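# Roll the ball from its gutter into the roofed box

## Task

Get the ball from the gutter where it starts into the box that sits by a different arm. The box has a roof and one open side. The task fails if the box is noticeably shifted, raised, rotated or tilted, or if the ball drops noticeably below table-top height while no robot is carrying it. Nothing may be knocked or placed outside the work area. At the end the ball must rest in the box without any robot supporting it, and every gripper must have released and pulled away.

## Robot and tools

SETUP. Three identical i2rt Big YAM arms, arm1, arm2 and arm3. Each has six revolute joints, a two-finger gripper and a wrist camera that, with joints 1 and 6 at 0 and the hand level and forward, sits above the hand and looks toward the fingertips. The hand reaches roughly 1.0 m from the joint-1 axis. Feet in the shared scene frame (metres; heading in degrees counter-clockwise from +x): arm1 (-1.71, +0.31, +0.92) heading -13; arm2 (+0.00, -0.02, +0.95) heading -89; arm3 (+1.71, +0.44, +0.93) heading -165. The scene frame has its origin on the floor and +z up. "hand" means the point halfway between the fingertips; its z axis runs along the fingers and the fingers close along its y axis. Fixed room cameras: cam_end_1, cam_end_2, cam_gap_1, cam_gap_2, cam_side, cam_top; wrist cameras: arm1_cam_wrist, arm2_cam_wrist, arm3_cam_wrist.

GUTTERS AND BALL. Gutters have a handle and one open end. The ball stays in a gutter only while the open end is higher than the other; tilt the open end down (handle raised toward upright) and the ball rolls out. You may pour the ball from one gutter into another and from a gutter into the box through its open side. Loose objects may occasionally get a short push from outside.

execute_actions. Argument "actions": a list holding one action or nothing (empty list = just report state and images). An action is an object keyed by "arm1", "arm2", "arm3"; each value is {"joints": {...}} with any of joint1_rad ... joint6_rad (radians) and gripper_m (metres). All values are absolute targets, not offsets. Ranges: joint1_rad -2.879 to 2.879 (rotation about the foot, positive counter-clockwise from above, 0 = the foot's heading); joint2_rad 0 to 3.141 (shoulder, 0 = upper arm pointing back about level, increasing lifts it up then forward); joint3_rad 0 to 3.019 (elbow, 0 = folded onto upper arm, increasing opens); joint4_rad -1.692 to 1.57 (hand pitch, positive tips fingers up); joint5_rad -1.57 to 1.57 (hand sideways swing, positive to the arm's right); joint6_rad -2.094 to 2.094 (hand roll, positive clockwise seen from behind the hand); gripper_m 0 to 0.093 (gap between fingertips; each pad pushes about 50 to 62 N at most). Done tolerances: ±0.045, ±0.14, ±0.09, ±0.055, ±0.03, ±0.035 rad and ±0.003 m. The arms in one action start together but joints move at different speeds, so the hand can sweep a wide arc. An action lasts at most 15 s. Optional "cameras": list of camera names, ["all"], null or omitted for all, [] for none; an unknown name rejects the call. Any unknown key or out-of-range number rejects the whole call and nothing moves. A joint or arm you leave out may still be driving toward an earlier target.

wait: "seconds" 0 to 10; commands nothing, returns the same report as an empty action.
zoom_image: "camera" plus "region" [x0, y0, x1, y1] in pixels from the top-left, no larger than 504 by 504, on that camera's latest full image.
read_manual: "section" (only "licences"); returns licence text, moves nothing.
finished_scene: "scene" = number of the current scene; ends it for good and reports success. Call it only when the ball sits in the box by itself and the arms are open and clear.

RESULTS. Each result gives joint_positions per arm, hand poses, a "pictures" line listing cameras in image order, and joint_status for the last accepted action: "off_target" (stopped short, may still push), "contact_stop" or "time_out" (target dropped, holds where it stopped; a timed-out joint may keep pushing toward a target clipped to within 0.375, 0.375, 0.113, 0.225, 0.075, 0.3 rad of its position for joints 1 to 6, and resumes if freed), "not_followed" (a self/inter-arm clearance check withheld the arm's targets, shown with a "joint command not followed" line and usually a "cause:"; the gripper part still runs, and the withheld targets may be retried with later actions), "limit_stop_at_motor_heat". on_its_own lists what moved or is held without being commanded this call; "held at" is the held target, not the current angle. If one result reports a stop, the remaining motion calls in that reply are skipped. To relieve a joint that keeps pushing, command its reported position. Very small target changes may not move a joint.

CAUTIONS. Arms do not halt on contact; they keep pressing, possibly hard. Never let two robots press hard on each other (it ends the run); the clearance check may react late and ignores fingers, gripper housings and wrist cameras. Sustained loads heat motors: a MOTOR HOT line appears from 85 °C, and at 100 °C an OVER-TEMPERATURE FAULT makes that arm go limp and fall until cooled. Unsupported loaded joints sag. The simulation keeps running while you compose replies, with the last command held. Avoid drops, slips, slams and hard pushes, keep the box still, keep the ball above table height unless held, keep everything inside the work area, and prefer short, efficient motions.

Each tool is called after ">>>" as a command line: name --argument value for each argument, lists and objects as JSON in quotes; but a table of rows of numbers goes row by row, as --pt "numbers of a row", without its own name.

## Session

>>> execute_actions --actions '[]' --cameras '["cam_end_1","cam_end_2","cam_side","cam_top"]'

Scene clock: 0.00 s.
arm1.joint_positions: joint1_rad=+0.274 joint2_rad=+0.365 joint3_rad=+1.664 joint4_rad=-1.606 joint5_rad=-0.144 joint6_rad=-0.010 gripper_m=+0.094
arm1.joint_status: not commanded
arm1.hand: x=-1.6971 y=+0.3301 z=+1.5441 quat_wxyz=(-0.594, +0.062, -0.799, -0.071) (m; scene frame)
arm2.joint_positions: joint1_rad=+0.426 joint2_rad=+0.414 joint3_rad=+1.580 joint4_rad=-1.327 joint5_rad=+0.212 joint6_rad=+0.421 gripper_m=+0.094
arm2.joint_status: not commanded
arm2.hand: x=+0.0156 y=-0.1173 z=+1.6078 quat_wxyz=(-0.575, -0.575, -0.495, +0.306) (m; scene frame)
arm3.joint_positions: joint1_rad=+0.611 joint2_rad=+0.633 joint3_rad=+1.352 joint4_rad=-1.548 joint5_rad=+0.219 joint6_rad=-0.664 gripper_m=+0.095
arm3.joint_status: not commanded
arm3.hand: x=+1.5579 y=+0.3071 z=+1.4122 quat_wxyz=(+0.068, -0.691, -0.617, +0.371) (m; scene frame)
pictures: cam_end_1, cam_end_2, cam_side, cam_top
Images, in order (width x height): cam_end_1 896x504, cam_end_2 896x504, cam_side 896x504, cam_top 896x504.

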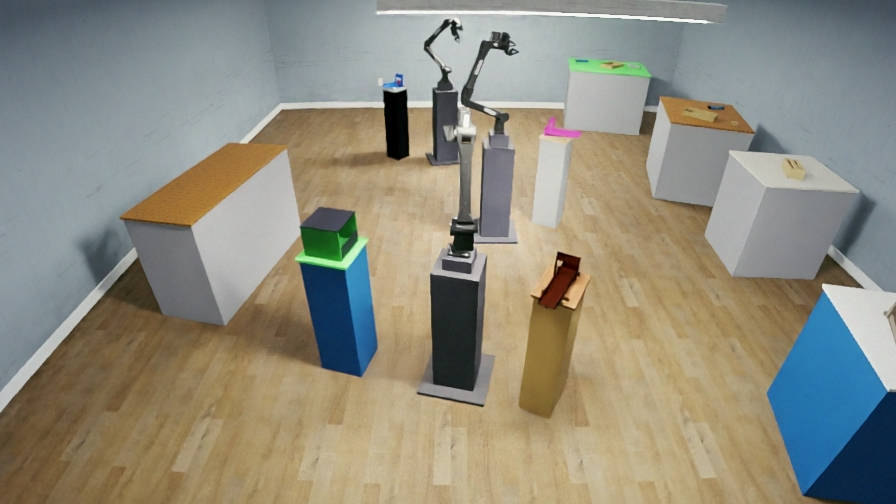

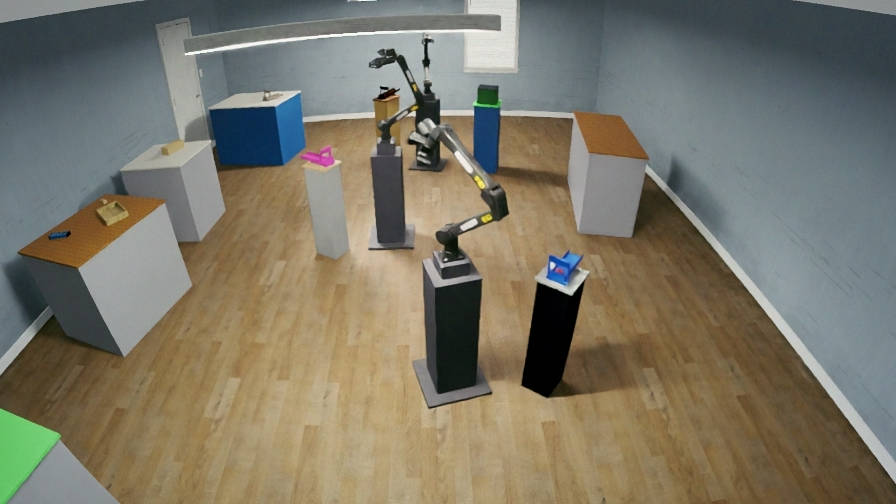

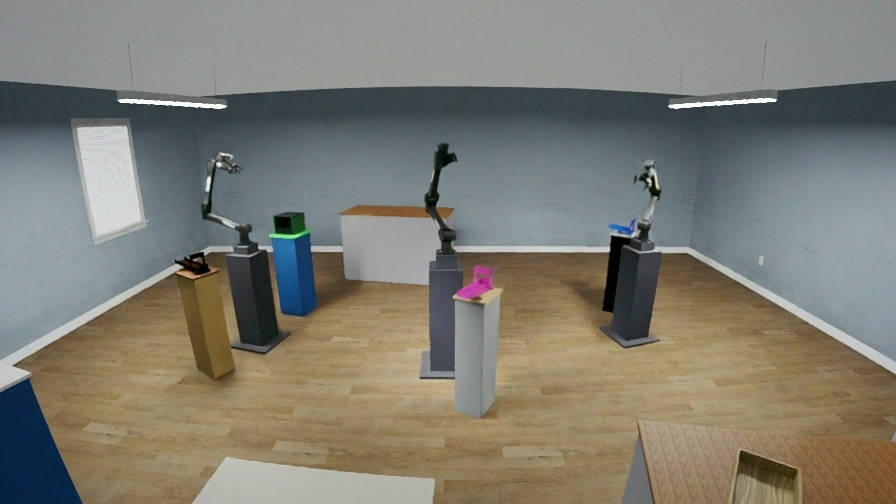

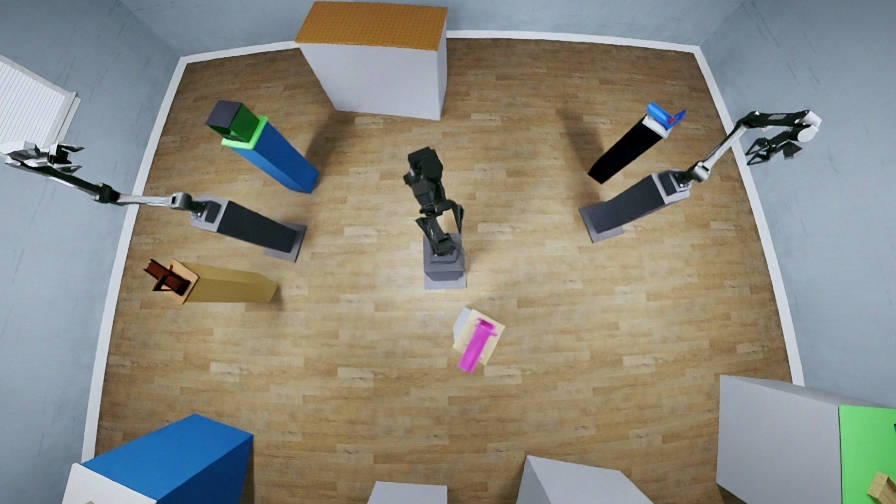

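>>> execute_actions --actions '[{"arm3":{"joints":{"joint1_rad":-2.2,"joint2_rad":1.55,"joint3_rad":1.33,"joint4_rad":-1.35,"joint5_rad":0,"joint6_rad":0}},"arm2":{"joints":{"joint1_rad":1.82,"joint2_rad":1.95,"joint3_rad":1.334,"joint4_rad":0.6,"joint5_rad":0,"joint6_rad":0}},"arm1":{"joints":{"joint1_rad":0.03,"joint2_rad":1.87,"joint3_rad":1.33,"joint4_rad":0.54,"joint5_rad":0,"joint6_rad":-1.57}}}]' --cameras '["arm3_cam_wrist","cam_end_2"]'

Scene clock: 2.53 s.
arm1.joint_positions: joint1_rad=+0.042 joint2_rad=+1.867 joint3_rad=+1.330 joint4_rad=+0.516 joint5_rad=-0.002 joint6_rad=-1.562 gripper_m=+0.094
arm1.joint_status: all done
arm1.hand: x=-0.9608 y=+0.1636 z=+1.2018 quat_wxyz=(-0.455, +0.448, -0.551, +0.537) (m; scene frame)
arm2.joint_positions: joint1_rad=+1.823 joint2_rad=+1.963 joint3_rad=+1.329 joint4_rad=+0.570 joint5_rad=-0.002 joint6_rad=+0.015 gripper_m=+0.094
arm2.joint_status: all done
arm2.hand: x=+0.7586 y=+0.1824 z=+1.1497 quat_wxyz=(-0.672, +0.093, -0.729, -0.094) (m; scene frame)
arm3.joint_positions: joint1_rad=-2.206 joint2_rad=+1.567 joint3_rad=+1.321 joint4_rad=-1.348 joint5_rad=-0.001 joint6_rad=-0.008 gripper_m=+0.095
arm3.joint_status: all done
arm3.hand: x=+1.8815 y=+0.8657 z=+1.0998 quat_wxyz=(-0.013, -0.568, +0.823, -0.001) (m; scene frame)
pictures: arm3_cam_wrist, cam_end_2
Images, in order (width x height): arm3_cam_wrist 616x616, cam_end_2 896x504.

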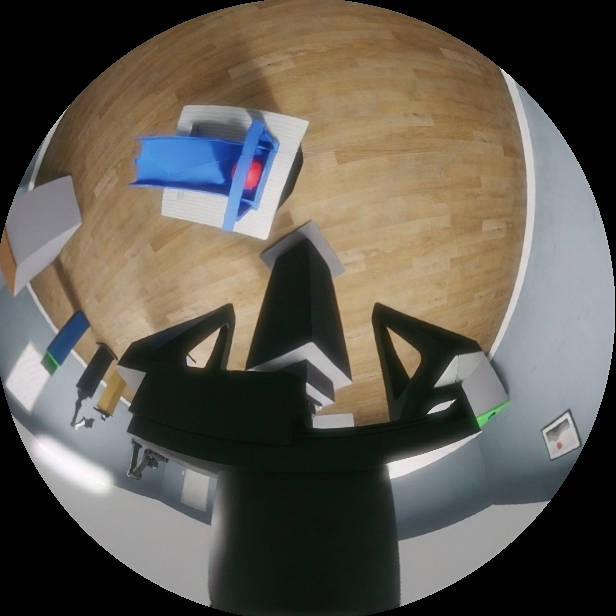

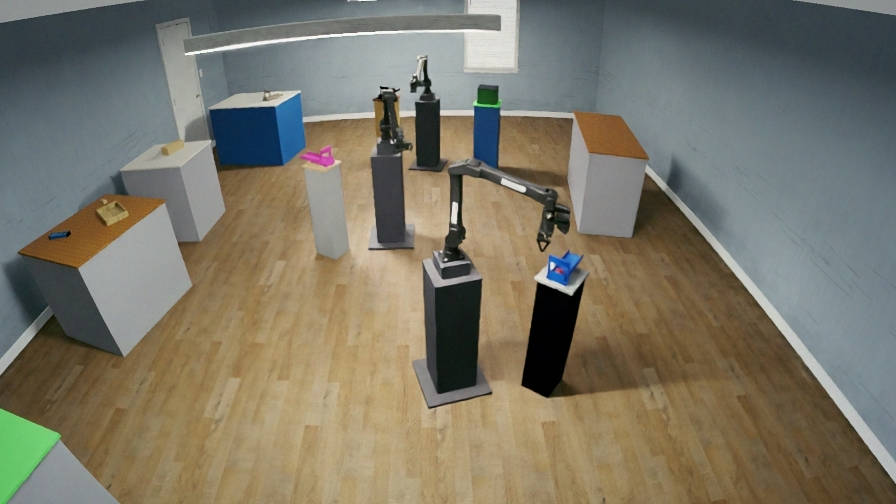

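>>> execute_actions --actions '[{"arm3":{"joints":{"joint1_rad":-1.86,"joint2_rad":2.139,"joint3_rad":1.78,"joint4_rad":-1.46,"joint5_rad":0.5,"joint6_rad":-1.0,"gripper_m":0.058}}}]' --cameras '["arm3_cam_wrist","cam_end_2"]'

>>> zoom_image --camera "cam_end_2" --region '[500, 190, 640, 310]'

Scene clock: 4.63 s.
arm1.joint_positions: joint1_rad=+0.042 joint2_rad=+1.867 joint3_rad=+1.330 joint4_rad=+0.516 joint5_rad=-0.002 joint6_rad=-1.562 gripper_m=+0.094
arm1.joint_status: not commanded
arm1.hand: x=-0.9608 y=+0.1636 z=+1.2018 quat_wxyz=(-0.455, +0.448, -0.551, +0.537) (m; scene frame)
arm2.joint_positions: joint1_rad=+1.823 joint2_rad=+1.963 joint3_rad=+1.329 joint4_rad=+0.570 joint5_rad=-0.002 joint6_rad=+0.015 gripper_m=+0.094
arm2.joint_status: not commanded
arm2.hand: x=+0.7586 y=+0.1824 z=+1.1497 quat_wxyz=(-0.672, +0.093, -0.729, -0.094) (m; scene frame)
arm3.joint_positions: joint1_rad=-1.859 joint2_rad=+2.157 joint3_rad=+1.741 joint4_rad=-1.449 joint5_rad=+0.496 joint6_rad=-0.990 gripper_m=+0.058
arm3.joint_status: all done
arm3.hand: x=+1.8118 y=+1.0143 z=+0.9697 quat_wxyz=(-0.069, -0.928, +0.252, -0.267) (m; scene frame)
pictures: arm3_cam_wrist, cam_end_2
Images, in order (width x height): arm3_cam_wrist 616x616, cam_end_2 896x504.

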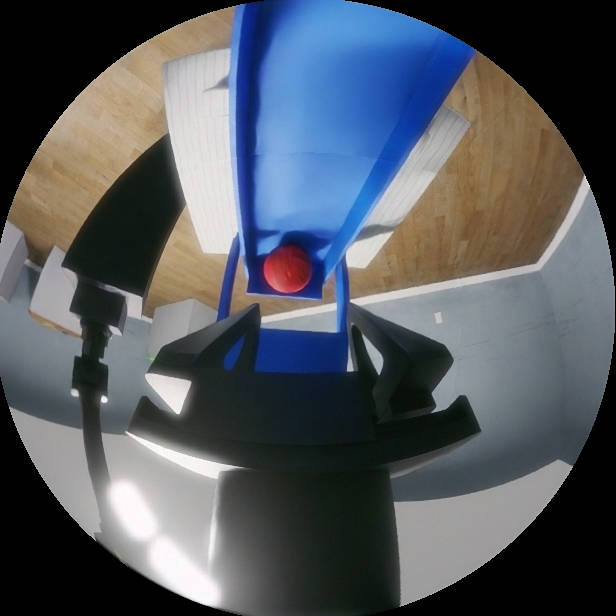

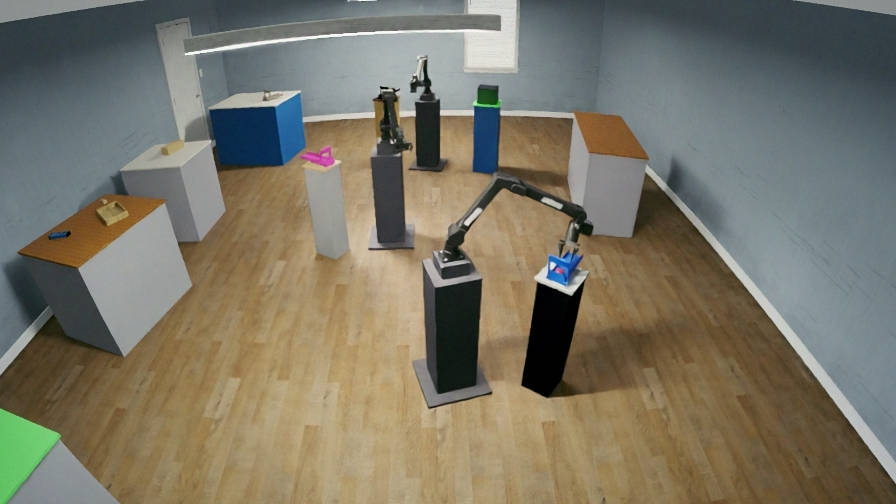

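Region (500, 190, 640, 310) of cam_end_2's 896x504 image, scaled by 3.600, with more detail than that image has; it fills the top 432 rows of this view, and the rest is white.

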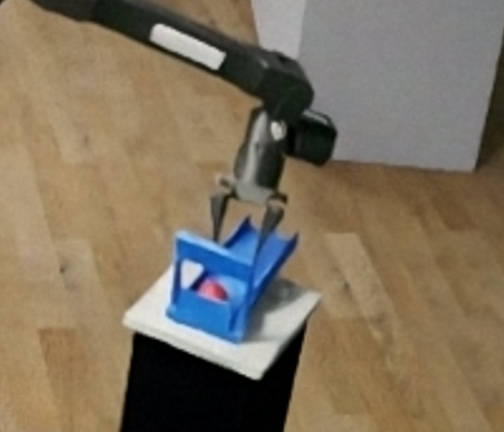

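>>> execute_actions --actions '[{"arm3":{"joints":{"joint1_rad":-1.90,"joint2_rad":2.15,"joint3_rad":1.605,"joint4_rad":-1.30,"joint6_rad":-0.8}}}]' --cameras '["arm3_cam_wrist","cam_end_2"]'

>>> zoom_image --camera "cam_end_2" --region '[500, 190, 640, 310]'

Scene clock: 6.07 s.
arm1.joint_positions: joint1_rad=+0.042 joint2_rad=+1.867 joint3_rad=+1.330 joint4_rad=+0.516 joint5_rad=-0.002 joint6_rad=-1.562 gripper_m=+0.094
arm1.joint_status: not commanded
arm1.hand: x=-0.9608 y=+0.1636 z=+1.2018 quat_wxyz=(-0.455, +0.448, -0.551, +0.537) (m; scene frame)
arm2.joint_positions: joint1_rad=+1.823 joint2_rad=+1.963 joint3_rad=+1.329 joint4_rad=+0.570 joint5_rad=-0.002 joint6_rad=+0.015 gripper_m=+0.094
arm2.joint_status: not commanded
arm2.hand: x=+0.7586 y=+0.1824 z=+1.1497 quat_wxyz=(-0.672, +0.093, -0.729, -0.094) (m; scene frame)
arm3.joint_positions: joint1_rad=-1.902 joint2_rad=+2.151 joint3_rad=+1.594 joint4_rad=-1.312 joint5_rad=+0.496 joint6_rad=-0.810 gripper_m=+0.058
arm3.joint_status: all done
arm3.hand: x=+1.8338 y=+0.9824 z=+0.9235 quat_wxyz=(-0.052, -0.894, +0.353, -0.272) (m; scene frame)
pictures: arm3_cam_wrist, cam_end_2
Images, in order (width x height): arm3_cam_wrist 616x616, cam_end_2 896x504.

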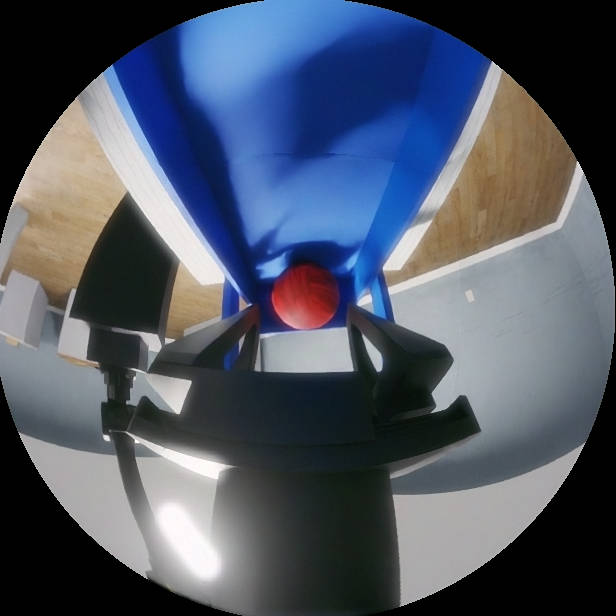

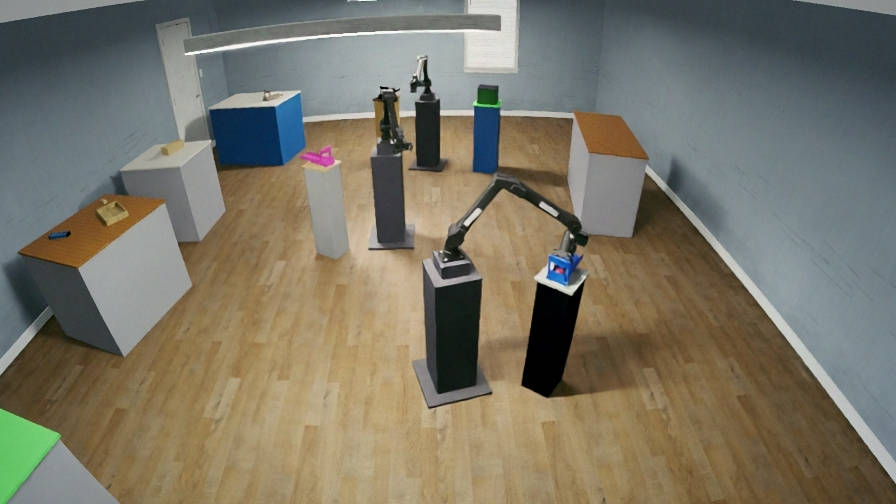

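Region (500, 190, 640, 310) of cam_end_2's 896x504 image, scaled by 3.600, with more detail than that image has; it fills the top 432 rows of this view, and the rest is white.

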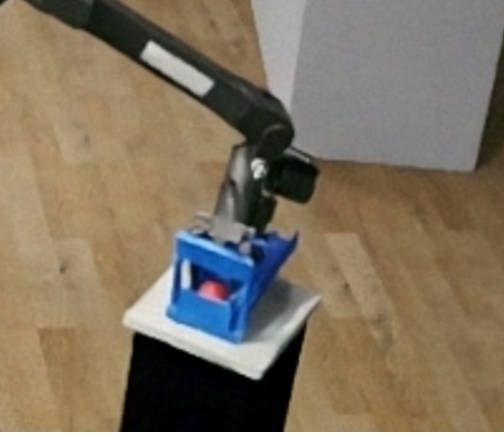

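Down ~1.3 cm (q2 +0.025).

>>> execute_actions --actions '[{"arm3":{"joints":{"joint2_rad":2.185}}}]' --cameras '["arm3_cam_wrist"]'

Scene clock: 6.87 s.
arm1.joint_positions: joint1_rad=+0.042 joint2_rad=+1.867 joint3_rad=+1.330 joint4_rad=+0.516 joint5_rad=-0.002 joint6_rad=-1.562 gripper_m=+0.094
arm1.joint_status: not commanded
arm1.hand: x=-0.9608 y=+0.1636 z=+1.2018 quat_wxyz=(-0.455, +0.448, -0.551, +0.537) (m; scene frame)
arm2.joint_positions: joint1_rad=+1.823 joint2_rad=+1.963 joint3_rad=+1.329 joint4_rad=+0.570 joint5_rad=-0.002 joint6_rad=+0.015 gripper_m=+0.094
arm2.joint_status: not commanded
arm2.hand: x=+0.7586 y=+0.1824 z=+1.1497 quat_wxyz=(-0.672, +0.093, -0.729, -0.094) (m; scene frame)
arm3.joint_positions: joint1_rad=-1.902 joint2_rad=+2.166 joint3_rad=+1.594 joint4_rad=-1.312 joint5_rad=+0.496 joint6_rad=-0.810 gripper_m=+0.058
arm3.joint_status: all done
arm3.hand: x=+1.8336 y=+0.9803 z=+0.9155 quat_wxyz=(-0.059, -0.893, +0.351, -0.274) (m; scene frame)
pictures: arm3_cam_wrist
Images, in order (width x height): arm3_cam_wrist 616x616.

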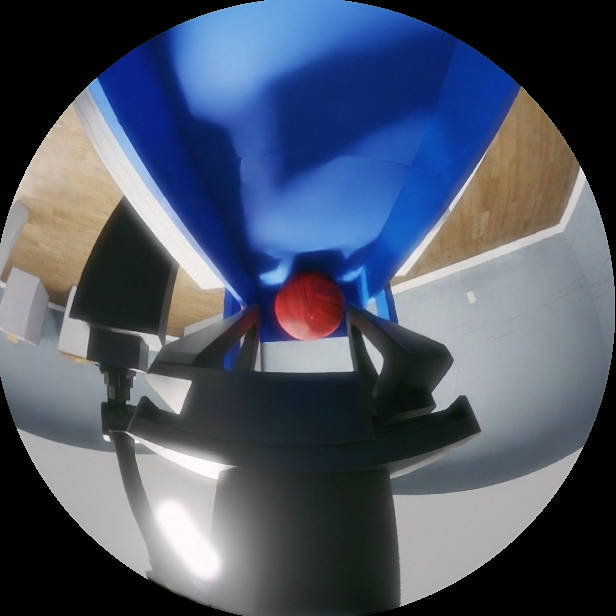

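>>> execute_actions --actions '[{"arm3":{"joints":{"gripper_m":0.02}}}]' --cameras '[]'

>>> execute_actions --actions '[{"arm3":{"joints":{"joint1_rad":-1.84,"joint2_rad":2.139,"joint3_rad":1.8,"joint4_rad":-1.46}}}]' --cameras '[]'

>>> execute_actions --actions '[{"arm3":{"joints":{"joint1_rad":-1.78,"joint2_rad":1.85}}}]' --cameras '["arm3_cam_wrist"]'

Scene clock: 7.53 s.
arm1.joint_positions: joint1_rad=+0.042 joint2_rad=+1.867 joint3_rad=+1.330 joint4_rad=+0.516 joint5_rad=-0.002 joint6_rad=-1.562 gripper_m=+0.094
arm1.joint_status: not commanded
arm1.hand: x=-0.9608 y=+0.1636 z=+1.2018 quat_wxyz=(-0.455, +0.448, -0.551, +0.537) (m; scene frame)
arm2.joint_positions: joint1_rad=+1.823 joint2_rad=+1.963 joint3_rad=+1.329 joint4_rad=+0.570 joint5_rad=-0.002 joint6_rad=+0.015 gripper_m=+0.094
arm2.joint_status: not commanded
arm2.hand: x=+0.7586 y=+0.1824 z=+1.1497 quat_wxyz=(-0.672, +0.093, -0.729, -0.094) (m; scene frame)
arm3.joint_positions: joint1_rad=-1.902 joint2_rad=+2.166 joint3_rad=+1.594 joint4_rad=-1.311 joint5_rad=+0.497 joint6_rad=-0.809 gripper_m=+0.043
arm3.joint_status: gripper_m off_target (ended at +0.043, target +0.020)
arm3.hand: x=+1.8337 y=+0.9805 z=+0.9155 quat_wxyz=(-0.058, -0.893, +0.351, -0.274) (m; scene frame)
pictures: none
No camera images: the call's "cameras" was empty. Leave "cameras" out to get every camera's image.

Scene clock: 8.60 s.
arm1.joint_positions: joint1_rad=+0.042 joint2_rad=+1.867 joint3_rad=+1.330 joint4_rad=+0.516 joint5_rad=-0.002 joint6_rad=-1.562 gripper_m=+0.094
arm1.joint_status: not commanded
arm1.hand: x=-0.9608 y=+0.1636 z=+1.2018 quat_wxyz=(-0.455, +0.448, -0.551, +0.537) (m; scene frame)
arm2.joint_positions: joint1_rad=+1.823 joint2_rad=+1.963 joint3_rad=+1.329 joint4_rad=+0.570 joint5_rad=-0.002 joint6_rad=+0.015 gripper_m=+0.094
arm2.joint_status: not commanded
arm2.hand: x=+0.7586 y=+0.1824 z=+1.1497 quat_wxyz=(-0.672, +0.093, -0.729, -0.094) (m; scene frame)
arm3.joint_positions: joint1_rad=-1.833 joint2_rad=+2.142 joint3_rad=+1.770 joint4_rad=-1.447 joint5_rad=+0.497 joint6_rad=-0.809 gripper_m=+0.043
arm3.joint_status: all done
arm3.hand: x=+1.7971 y=+1.0289 z=+0.9866 quat_wxyz=(-0.019, -0.906, +0.329, -0.266) (m; scene frame)
pictures: none
No camera images: the call's "cameras" was empty. Leave "cameras" out to get every camera's image.

Scene clock: 10.00 s.
arm1.joint_positions: joint1_rad=+0.042 joint2_rad=+1.867 joint3_rad=+1.330 joint4_rad=+0.516 joint5_rad=-0.002 joint6_rad=-1.562 gripper_m=+0.094
arm1.joint_status: not commanded
arm1.hand: x=-0.9608 y=+0.1636 z=+1.2018 quat_wxyz=(-0.455, +0.448, -0.551, +0.537) (m; scene frame)
arm2.joint_positions: joint1_rad=+1.823 joint2_rad=+1.963 joint3_rad=+1.329 joint4_rad=+0.570 joint5_rad=-0.002 joint6_rad=+0.015 gripper_m=+0.094
arm2.joint_status: not commanded
arm2.hand: x=+0.7586 y=+0.1824 z=+1.1497 quat_wxyz=(-0.672, +0.093, -0.729, -0.094) (m; scene frame)
arm3.joint_positions: joint1_rad=-1.774 joint2_rad=+1.845 joint3_rad=+1.786 joint4_rad=-1.451 joint5_rad=+0.497 joint6_rad=-0.809 gripper_m=+0.043
arm3.joint_status: all done
arm3.hand: x=+1.7647 y=+1.0321 z=+1.1607 quat_wxyz=(+0.126, -0.908, +0.341, -0.208) (m; scene frame)
pictures: arm3_cam_wrist
Images, in order (width x height): arm3_cam_wrist 616x616.

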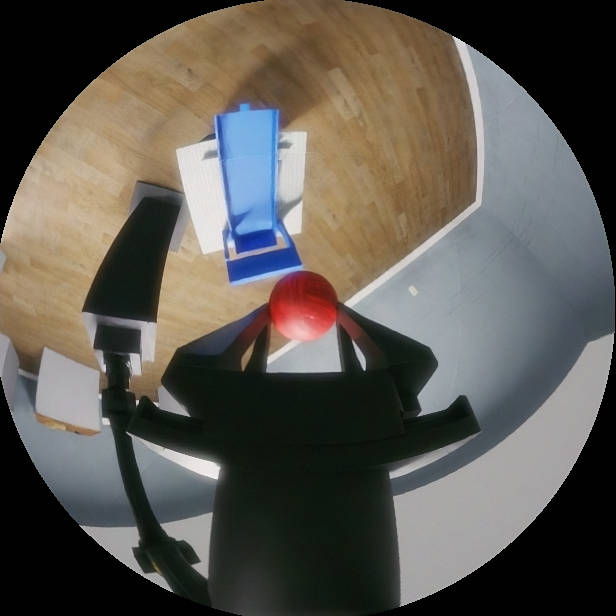

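>>> execute_actions --actions '[{"arm3":{"joints":{"joint4_rad":0.46,"joint5_rad":0,"joint6_rad":1.57,"joint3_rad":1.74}}}]' --cameras '[]'

>>> execute_actions --actions '[{"arm3":{"joints":{"joint1_rad":0.01,"joint2_rad":2.19}},"arm2":{"joints":{"joint2_rad":2.11,"joint3_rad":1.6,"joint4_rad":0.54}}}]' --cameras '["arm2_cam_wrist","arm3_cam_wrist","cam_gap_2"]'

Scene clock: 12.67 s.
arm1.joint_positions: joint1_rad=+0.042 joint2_rad=+1.867 joint3_rad=+1.330 joint4_rad=+0.516 joint5_rad=-0.002 joint6_rad=-1.562 gripper_m=+0.094
arm1.joint_status: not commanded
arm1.hand: x=-0.9608 y=+0.1636 z=+1.2018 quat_wxyz=(-0.455, +0.448, -0.551, +0.537) (m; scene frame)
arm2.joint_positions: joint1_rad=+1.823 joint2_rad=+1.963 joint3_rad=+1.329 joint4_rad=+0.570 joint5_rad=-0.002 joint6_rad=+0.015 gripper_m=+0.094
arm2.joint_status: not commanded
arm2.hand: x=+0.7586 y=+0.1824 z=+1.1497 quat_wxyz=(-0.672, +0.093, -0.729, -0.094) (m; scene frame)
arm3.joint_positions: joint1_rad=-1.774 joint2_rad=+1.845 joint3_rad=+1.727 joint4_rad=+0.436 joint5_rad=+0.004 joint6_rad=+1.560 gripper_m=+0.043
arm3.joint_status: all done
arm3.hand: x=+1.6734 y=+1.2436 z=+1.4417 quat_wxyz=(-0.022, -0.015, +0.584, +0.812) (m; scene frame)
pictures: none
No camera images: the call's "cameras" was empty. Leave "cameras" out to get every camera's image.

Scene clock: 14.87 s.
arm1.joint_positions: joint1_rad=+0.042 joint2_rad=+1.867 joint3_rad=+1.330 joint4_rad=+0.516 joint5_rad=-0.002 joint6_rad=-1.562 gripper_m=+0.094
arm1.joint_status: not commanded
arm1.hand: x=-0.9608 y=+0.1636 z=+1.2018 quat_wxyz=(-0.455, +0.448, -0.551, +0.537) (m; scene frame)
arm2.joint_positions: joint1_rad=+1.823 joint2_rad=+2.126 joint3_rad=+1.541 joint4_rad=+0.551 joint5_rad=-0.002 joint6_rad=+0.015 gripper_m=+0.094
arm2.joint_status: all done
arm2.hand: x=+0.8171 y=+0.1982 z=+1.1339 quat_wxyz=(-0.683, +0.092, -0.718, -0.095) (m; scene frame)
arm3.joint_positions: joint1_rad=+0.015 joint2_rad=+2.208 joint3_rad=+1.715 joint4_rad=+0.449 joint5_rad=-0.003 joint6_rad=+1.563 gripper_m=+0.043
arm3.joint_status: all done
arm3.hand: x=+0.8670 y=+0.2008 z=+1.1386 quat_wxyz=(-0.552, -0.578, +0.428, +0.422) (m; scene frame)
pictures: arm2_cam_wrist, arm3_cam_wrist, cam_gap_2
Images, in order (width x height): arm2_cam_wrist 616x616, arm3_cam_wrist 616x616, cam_gap_2 896x504.

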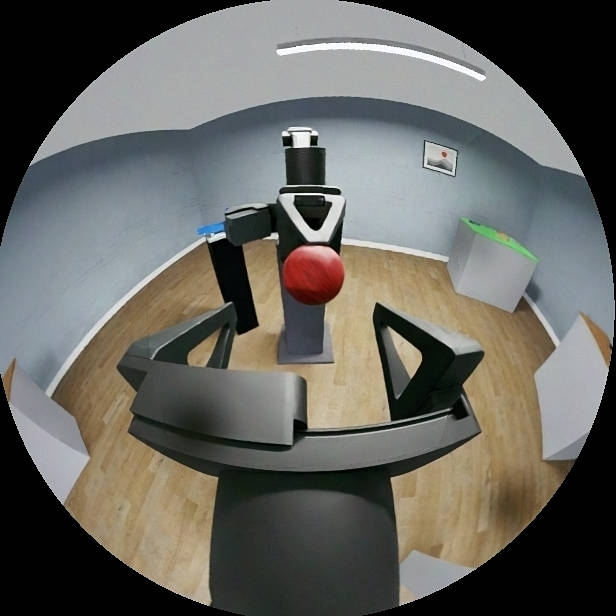

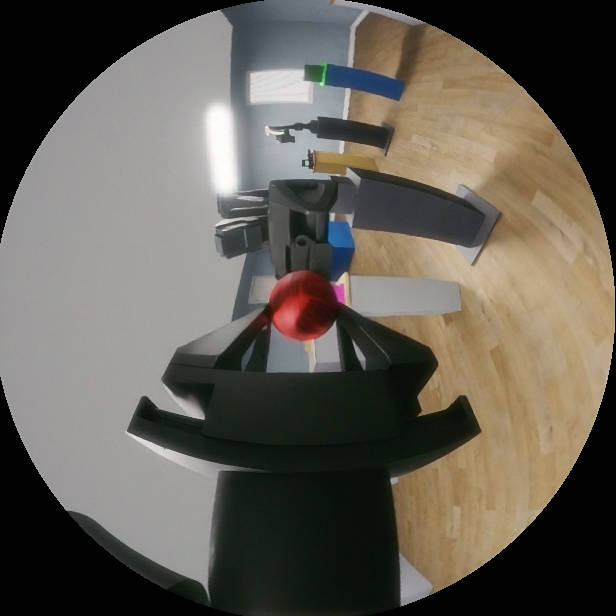

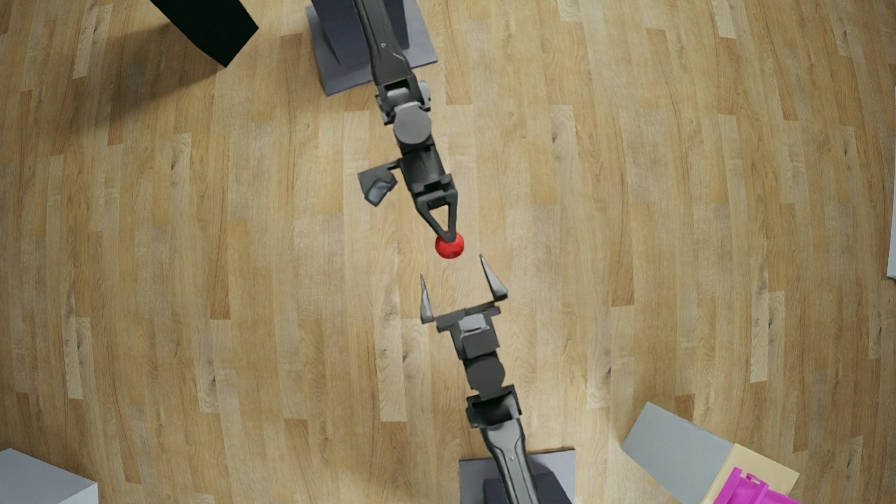

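>>> execute_actions --actions '[{"arm2":{"joints":{"joint1_rad":1.805,"joint2_rad":2.215,"joint3_rad":1.78,"joint4_rad":0.45}}}]' --cameras '["arm2_cam_wrist","arm3_cam_wrist","cam_gap_2"]'

Scene clock: 15.90 s.
arm1.joint_positions: joint1_rad=+0.042 joint2_rad=+1.867 joint3_rad=+1.330 joint4_rad=+0.516 joint5_rad=-0.002 joint6_rad=-1.562 gripper_m=+0.094
arm1.joint_status: not commanded
arm1.hand: x=-0.9608 y=+0.1636 z=+1.2018 quat_wxyz=(-0.455, +0.448, -0.551, +0.537) (m; scene frame)
arm2.joint_positions: joint1_rad=+1.812 joint2_rad=+2.212 joint3_rad=+1.714 joint4_rad=+0.465 joint5_rad=-0.002 joint6_rad=+0.015 gripper_m=+0.094
arm2.joint_status: all done
arm2.hand: x=+0.8590 y=+0.1991 z=+1.1385 quat_wxyz=(-0.683, +0.088, -0.719, -0.091) (m; scene frame)
arm3.joint_positions: joint1_rad=+0.015 joint2_rad=+2.208 joint3_rad=+1.715 joint4_rad=+0.449 joint5_rad=-0.003 joint6_rad=+1.563 gripper_m=+0.043
arm3.joint_status: not commanded
arm3.hand: x=+0.8670 y=+0.2008 z=+1.1386 quat_wxyz=(-0.552, -0.578, +0.428, +0.422) (m; scene frame)
pictures: arm2_cam_wrist, arm3_cam_wrist, cam_gap_2
Images, in order (width x height): arm2_cam_wrist 616x616, arm3_cam_wrist 616x616, cam_gap_2 896x504.

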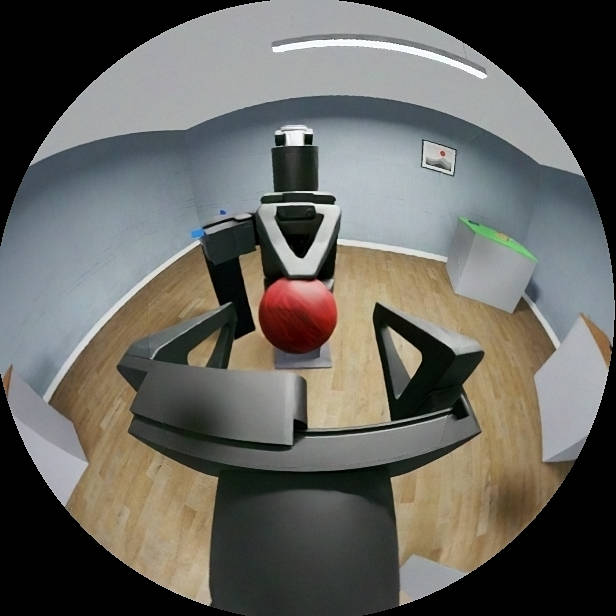

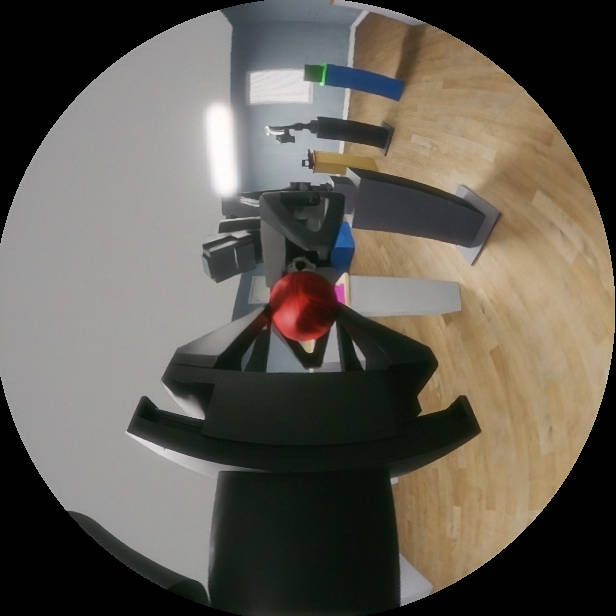

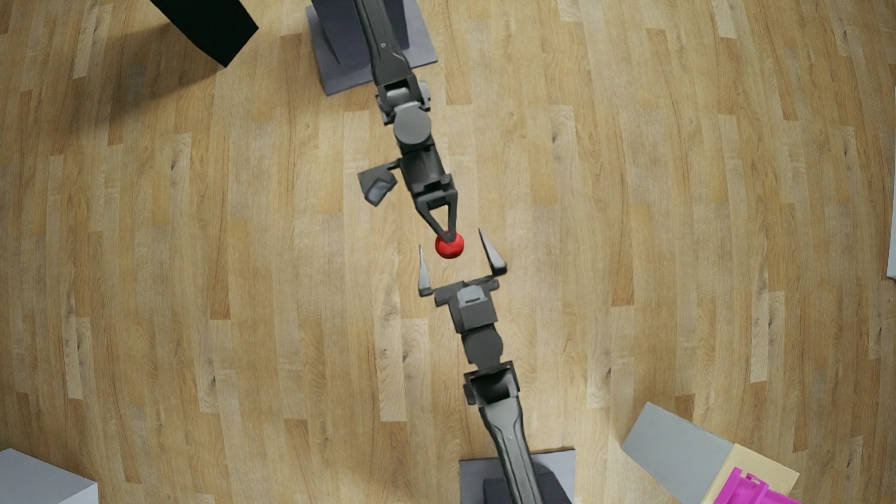

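Slightly low (4 mm); nudge up, close, transfer.

>>> execute_actions --actions '[{"arm2":{"joints":{"joint4_rad":0.505,"gripper_m":0.052}}}]' --cameras '[]'

>>> execute_actions --actions '[{"arm2":{"joints":{"gripper_m":0.02}}}]' --cameras '["arm2_cam_wrist","arm3_cam_wrist"]'

Scene clock: 16.60 s.
arm1.joint_positions: joint1_rad=+0.042 joint2_rad=+1.867 joint3_rad=+1.330 joint4_rad=+0.516 joint5_rad=-0.002 joint6_rad=-1.562 gripper_m=+0.094
arm1.joint_status: not commanded
arm1.hand: x=-0.9608 y=+0.1636 z=+1.2018 quat_wxyz=(-0.455, +0.448, -0.551, +0.537) (m; scene frame)
arm2.joint_positions: joint1_rad=+1.812 joint2_rad=+2.212 joint3_rad=+1.714 joint4_rad=+0.472 joint5_rad=-0.003 joint6_rad=+0.015 gripper_m=+0.052
arm2.joint_status: all done
arm2.hand: x=+0.8590 y=+0.1993 z=+1.1404 quat_wxyz=(-0.686, +0.088, -0.716, -0.092) (m; scene frame)
arm3.joint_positions: joint1_rad=+0.015 joint2_rad=+2.208 joint3_rad=+1.715 joint4_rad=+0.449 joint5_rad=-0.003 joint6_rad=+1.563 gripper_m=+0.043
arm3.joint_status: not commanded
arm3.hand: x=+0.8670 y=+0.2008 z=+1.1386 quat_wxyz=(-0.552, -0.578, +0.428, +0.422) (m; scene frame)
pictures: none
No camera images: the call's "cameras" was empty. Leave "cameras" out to get every camera's image.

Scene clock: 17.13 s.
arm1.joint_positions: joint1_rad=+0.042 joint2_rad=+1.867 joint3_rad=+1.330 joint4_rad=+0.516 joint5_rad=-0.002 joint6_rad=-1.562 gripper_m=+0.094
arm1.joint_status: not commanded
arm1.hand: x=-0.9608 y=+0.1636 z=+1.2018 quat_wxyz=(-0.455, +0.448, -0.551, +0.537) (m; scene frame)
arm2.joint_positions: joint1_rad=+1.812 joint2_rad=+2.212 joint3_rad=+1.714 joint4_rad=+0.472 joint5_rad=-0.005 joint6_rad=+0.014 gripper_m=+0.044
arm2.joint_status: gripper_m off_target (ended at +0.044, target +0.020)
arm2.hand: x=+0.8588 y=+0.2003 z=+1.1406 quat_wxyz=(-0.686, +0.090, -0.716, -0.093) (m; scene frame)
arm3.joint_positions: joint1_rad=+0.016 joint2_rad=+2.208 joint3_rad=+1.715 joint4_rad=+0.449 joint5_rad=-0.005 joint6_rad=+1.563 gripper_m=+0.043
arm3.joint_status: not commanded
arm3.hand: x=+0.8673 y=+0.1996 z=+1.1386 quat_wxyz=(-0.552, -0.579, +0.427, +0.421) (m; scene frame)
pictures: arm2_cam_wrist, arm3_cam_wrist
Images, in order (width x height): arm2_cam_wrist 616x616, arm3_cam_wrist 616x616.

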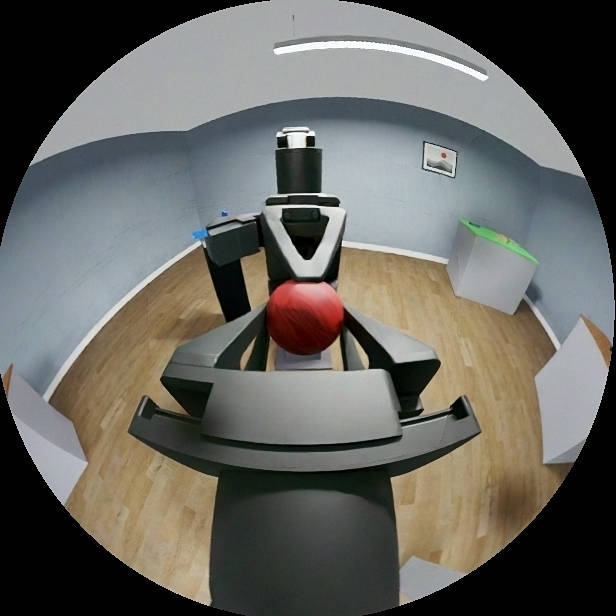

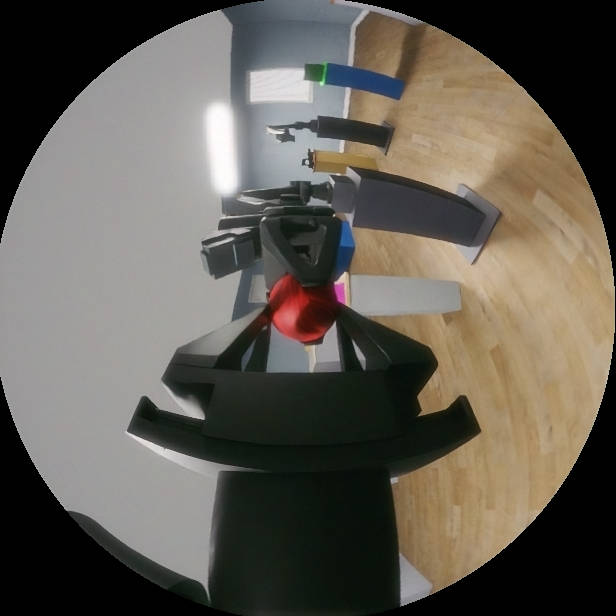

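>>> execute_actions --actions '[{"arm3":{"joints":{"gripper_m":0.093}}}]' --cameras '[]'

>>> execute_actions --actions '[{"arm2":{"joints":{"joint1_rad":-1.74}},"arm1":{"joints":{"joint1_rad":0.03,"joint2_rad":2.0,"joint3_rad":1.53,"joint4_rad":0.47}}}]' --cameras '["arm2_cam_wrist","arm1_cam_wrist","cam_gap_1"]'

Scene clock: 17.90 s.
arm1.joint_positions: joint1_rad=+0.042 joint2_rad=+1.867 joint3_rad=+1.330 joint4_rad=+0.516 joint5_rad=-0.002 joint6_rad=-1.562 gripper_m=+0.094
arm1.joint_status: not commanded
arm1.hand: x=-0.9608 y=+0.1636 z=+1.2018 quat_wxyz=(-0.455, +0.448, -0.551, +0.537) (m; scene frame)
arm2.joint_positions: joint1_rad=+1.812 joint2_rad=+2.212 joint3_rad=+1.714 joint4_rad=+0.472 joint5_rad=-0.002 joint6_rad=+0.014 gripper_m=+0.044
arm2.joint_status: not commanded
arm2.hand: x=+0.8591 y=+0.1992 z=+1.1406 quat_wxyz=(-0.686, +0.088, -0.716, -0.091) (m; scene frame)
arm3.joint_positions: joint1_rad=+0.015 joint2_rad=+2.208 joint3_rad=+1.715 joint4_rad=+0.449 joint5_rad=-0.004 joint6_rad=+1.563 gripper_m=+0.093
arm3.joint_status: all done
arm3.hand: x=+0.8671 y=+0.2004 z=+1.1386 quat_wxyz=(-0.552, -0.579, +0.428, +0.421) (m; scene frame)
pictures: none
No camera images: the call's "cameras" was empty. Leave "cameras" out to get every camera's image.

Scene clock: 21.00 s.
arm1.joint_positions: joint1_rad=+0.042 joint2_rad=+1.985 joint3_rad=+1.480 joint4_rad=+0.486 joint5_rad=-0.002 joint6_rad=-1.562 gripper_m=+0.094
arm1.joint_status: all done
arm1.hand: x=-0.9162 y=+0.1553 z=+1.1901 quat_wxyz=(-0.455, +0.448, -0.550, +0.538) (m; scene frame)
arm2.joint_positions: joint1_rad=-1.740 joint2_rad=+2.218 joint3_rad=+1.734 joint4_rad=+0.472 joint5_rad=+0.002 joint6_rad=+0.014 gripper_m=+0.044
arm2.joint_status: all done
arm2.hand: x=-0.8742 y=+0.1177 z=+1.1725 quat_wxyz=(+0.048, -0.704, +0.064, +0.706) (m; scene frame)
arm3.joint_positions: joint1_rad=+0.015 joint2_rad=+2.208 joint3_rad=+1.715 joint4_rad=+0.449 joint5_rad=-0.004 joint6_rad=+1.563 gripper_m=+0.093
arm3.joint_status: not commanded
arm3.hand: x=+0.8671 y=+0.2004 z=+1.1386 quat_wxyz=(-0.552, -0.579, +0.428, +0.421) (m; scene frame)
pictures: arm1_cam_wrist, arm2_cam_wrist, cam_gap_1
Images, in order (width x height): arm1_cam_wrist 616x616, arm2_cam_wrist 616x616, cam_gap_1 896x504.

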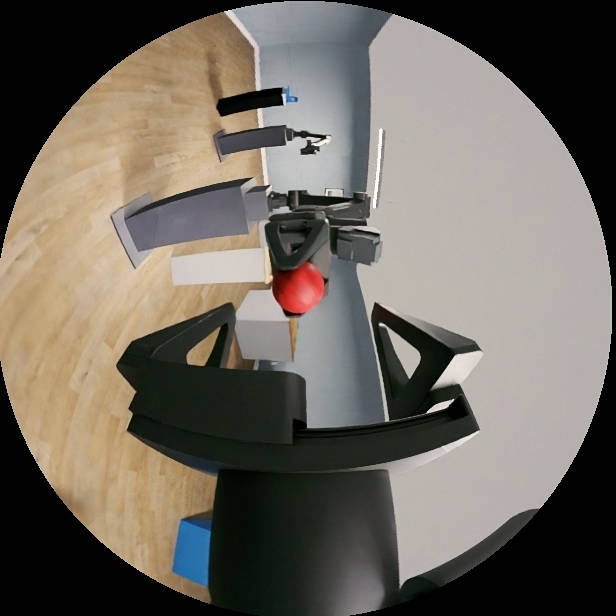

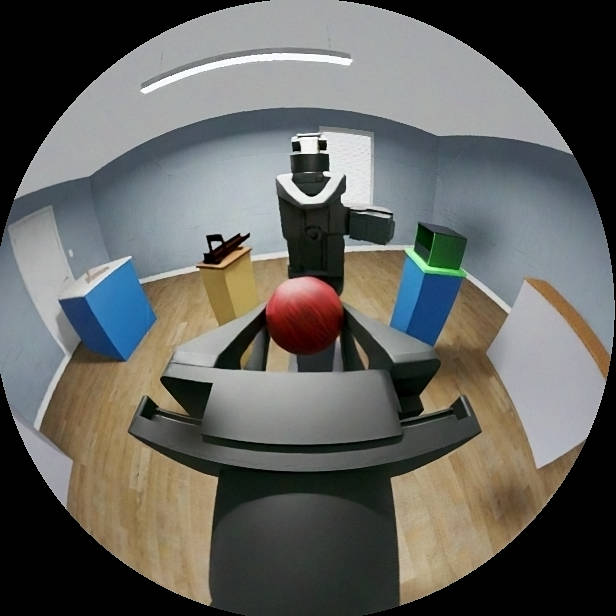

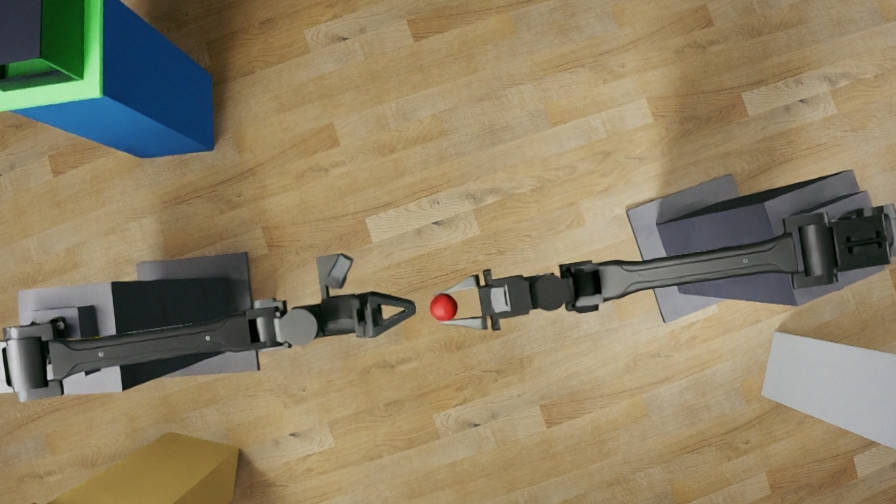

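>>> execute_actions --actions '[{"arm1":{"joints":{"joint1_rad":0.018,"joint2_rad":2.125,"joint3_rad":1.75,"joint4_rad":0.365}},"arm3":{"joints":{"joint2_rad":0.8,"joint3_rad":1.0}}}]' --cameras '["arm2_cam_wrist","arm1_cam_wrist","cam_gap_1"]'

Scene clock: 23.03 s.
arm1.joint_positions: joint1_rad=+0.031 joint2_rad=+2.105 joint3_rad=+1.699 joint4_rad=+0.382 joint5_rad=-0.002 joint6_rad=-1.562 gripper_m=+0.094
arm1.joint_status: all done
arm1.hand: x=-0.8657 y=+0.1358 z=+1.1953 quat_wxyz=(-0.451, +0.446, -0.554, +0.539) (m; scene frame)
arm2.joint_positions: joint1_rad=-1.740 joint2_rad=+2.218 joint3_rad=+1.734 joint4_rad=+0.472 joint5_rad=+0.002 joint6_rad=+0.014 gripper_m=+0.044
arm2.joint_status: not commanded
arm2.hand: x=-0.8742 y=+0.1177 z=+1.1725 quat_wxyz=(+0.048, -0.704, +0.064, +0.706) (m; scene frame)
arm3.joint_positions: joint1_rad=+0.015 joint2_rad=+0.793 joint3_rad=+0.996 joint4_rad=+0.454 joint5_rad=-0.004 joint6_rad=+1.563 gripper_m=+0.093
arm3.joint_status: all done
arm3.hand: x=+1.3630 y=+0.3382 z=+1.6071 quat_wxyz=(-0.715, -0.353, +0.258, +0.545) (m; scene frame)
pictures: arm1_cam_wrist, arm2_cam_wrist, cam_gap_1
Images, in order (width x height): arm1_cam_wrist 616x616, arm2_cam_wrist 616x616, cam_gap_1 896x504.

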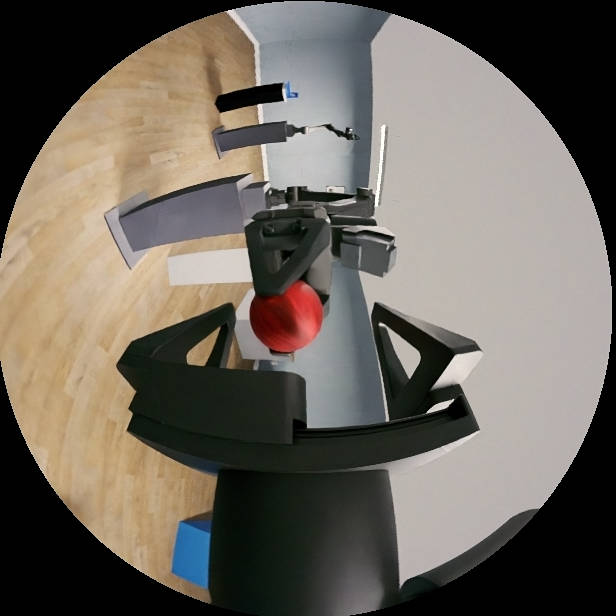

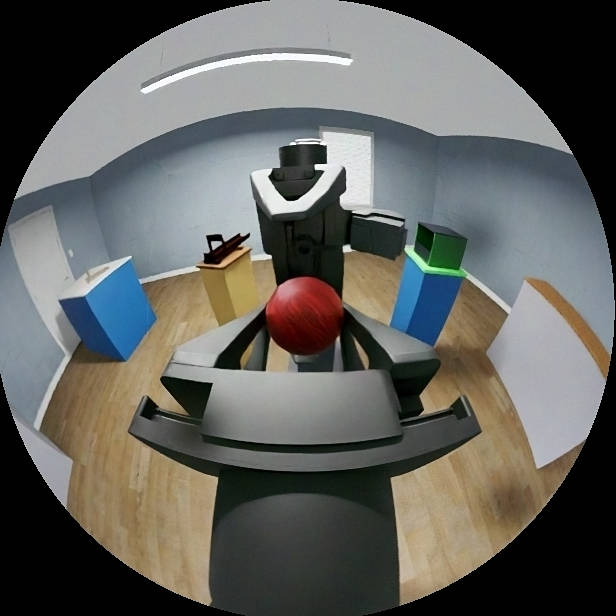

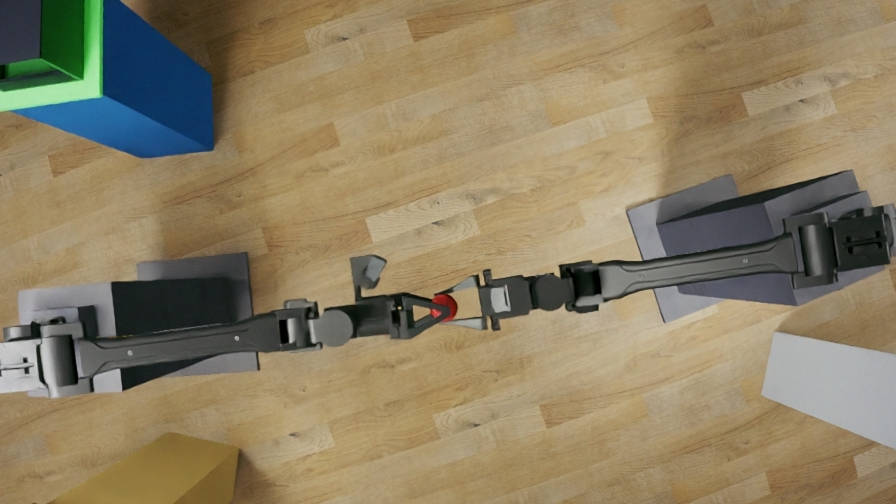

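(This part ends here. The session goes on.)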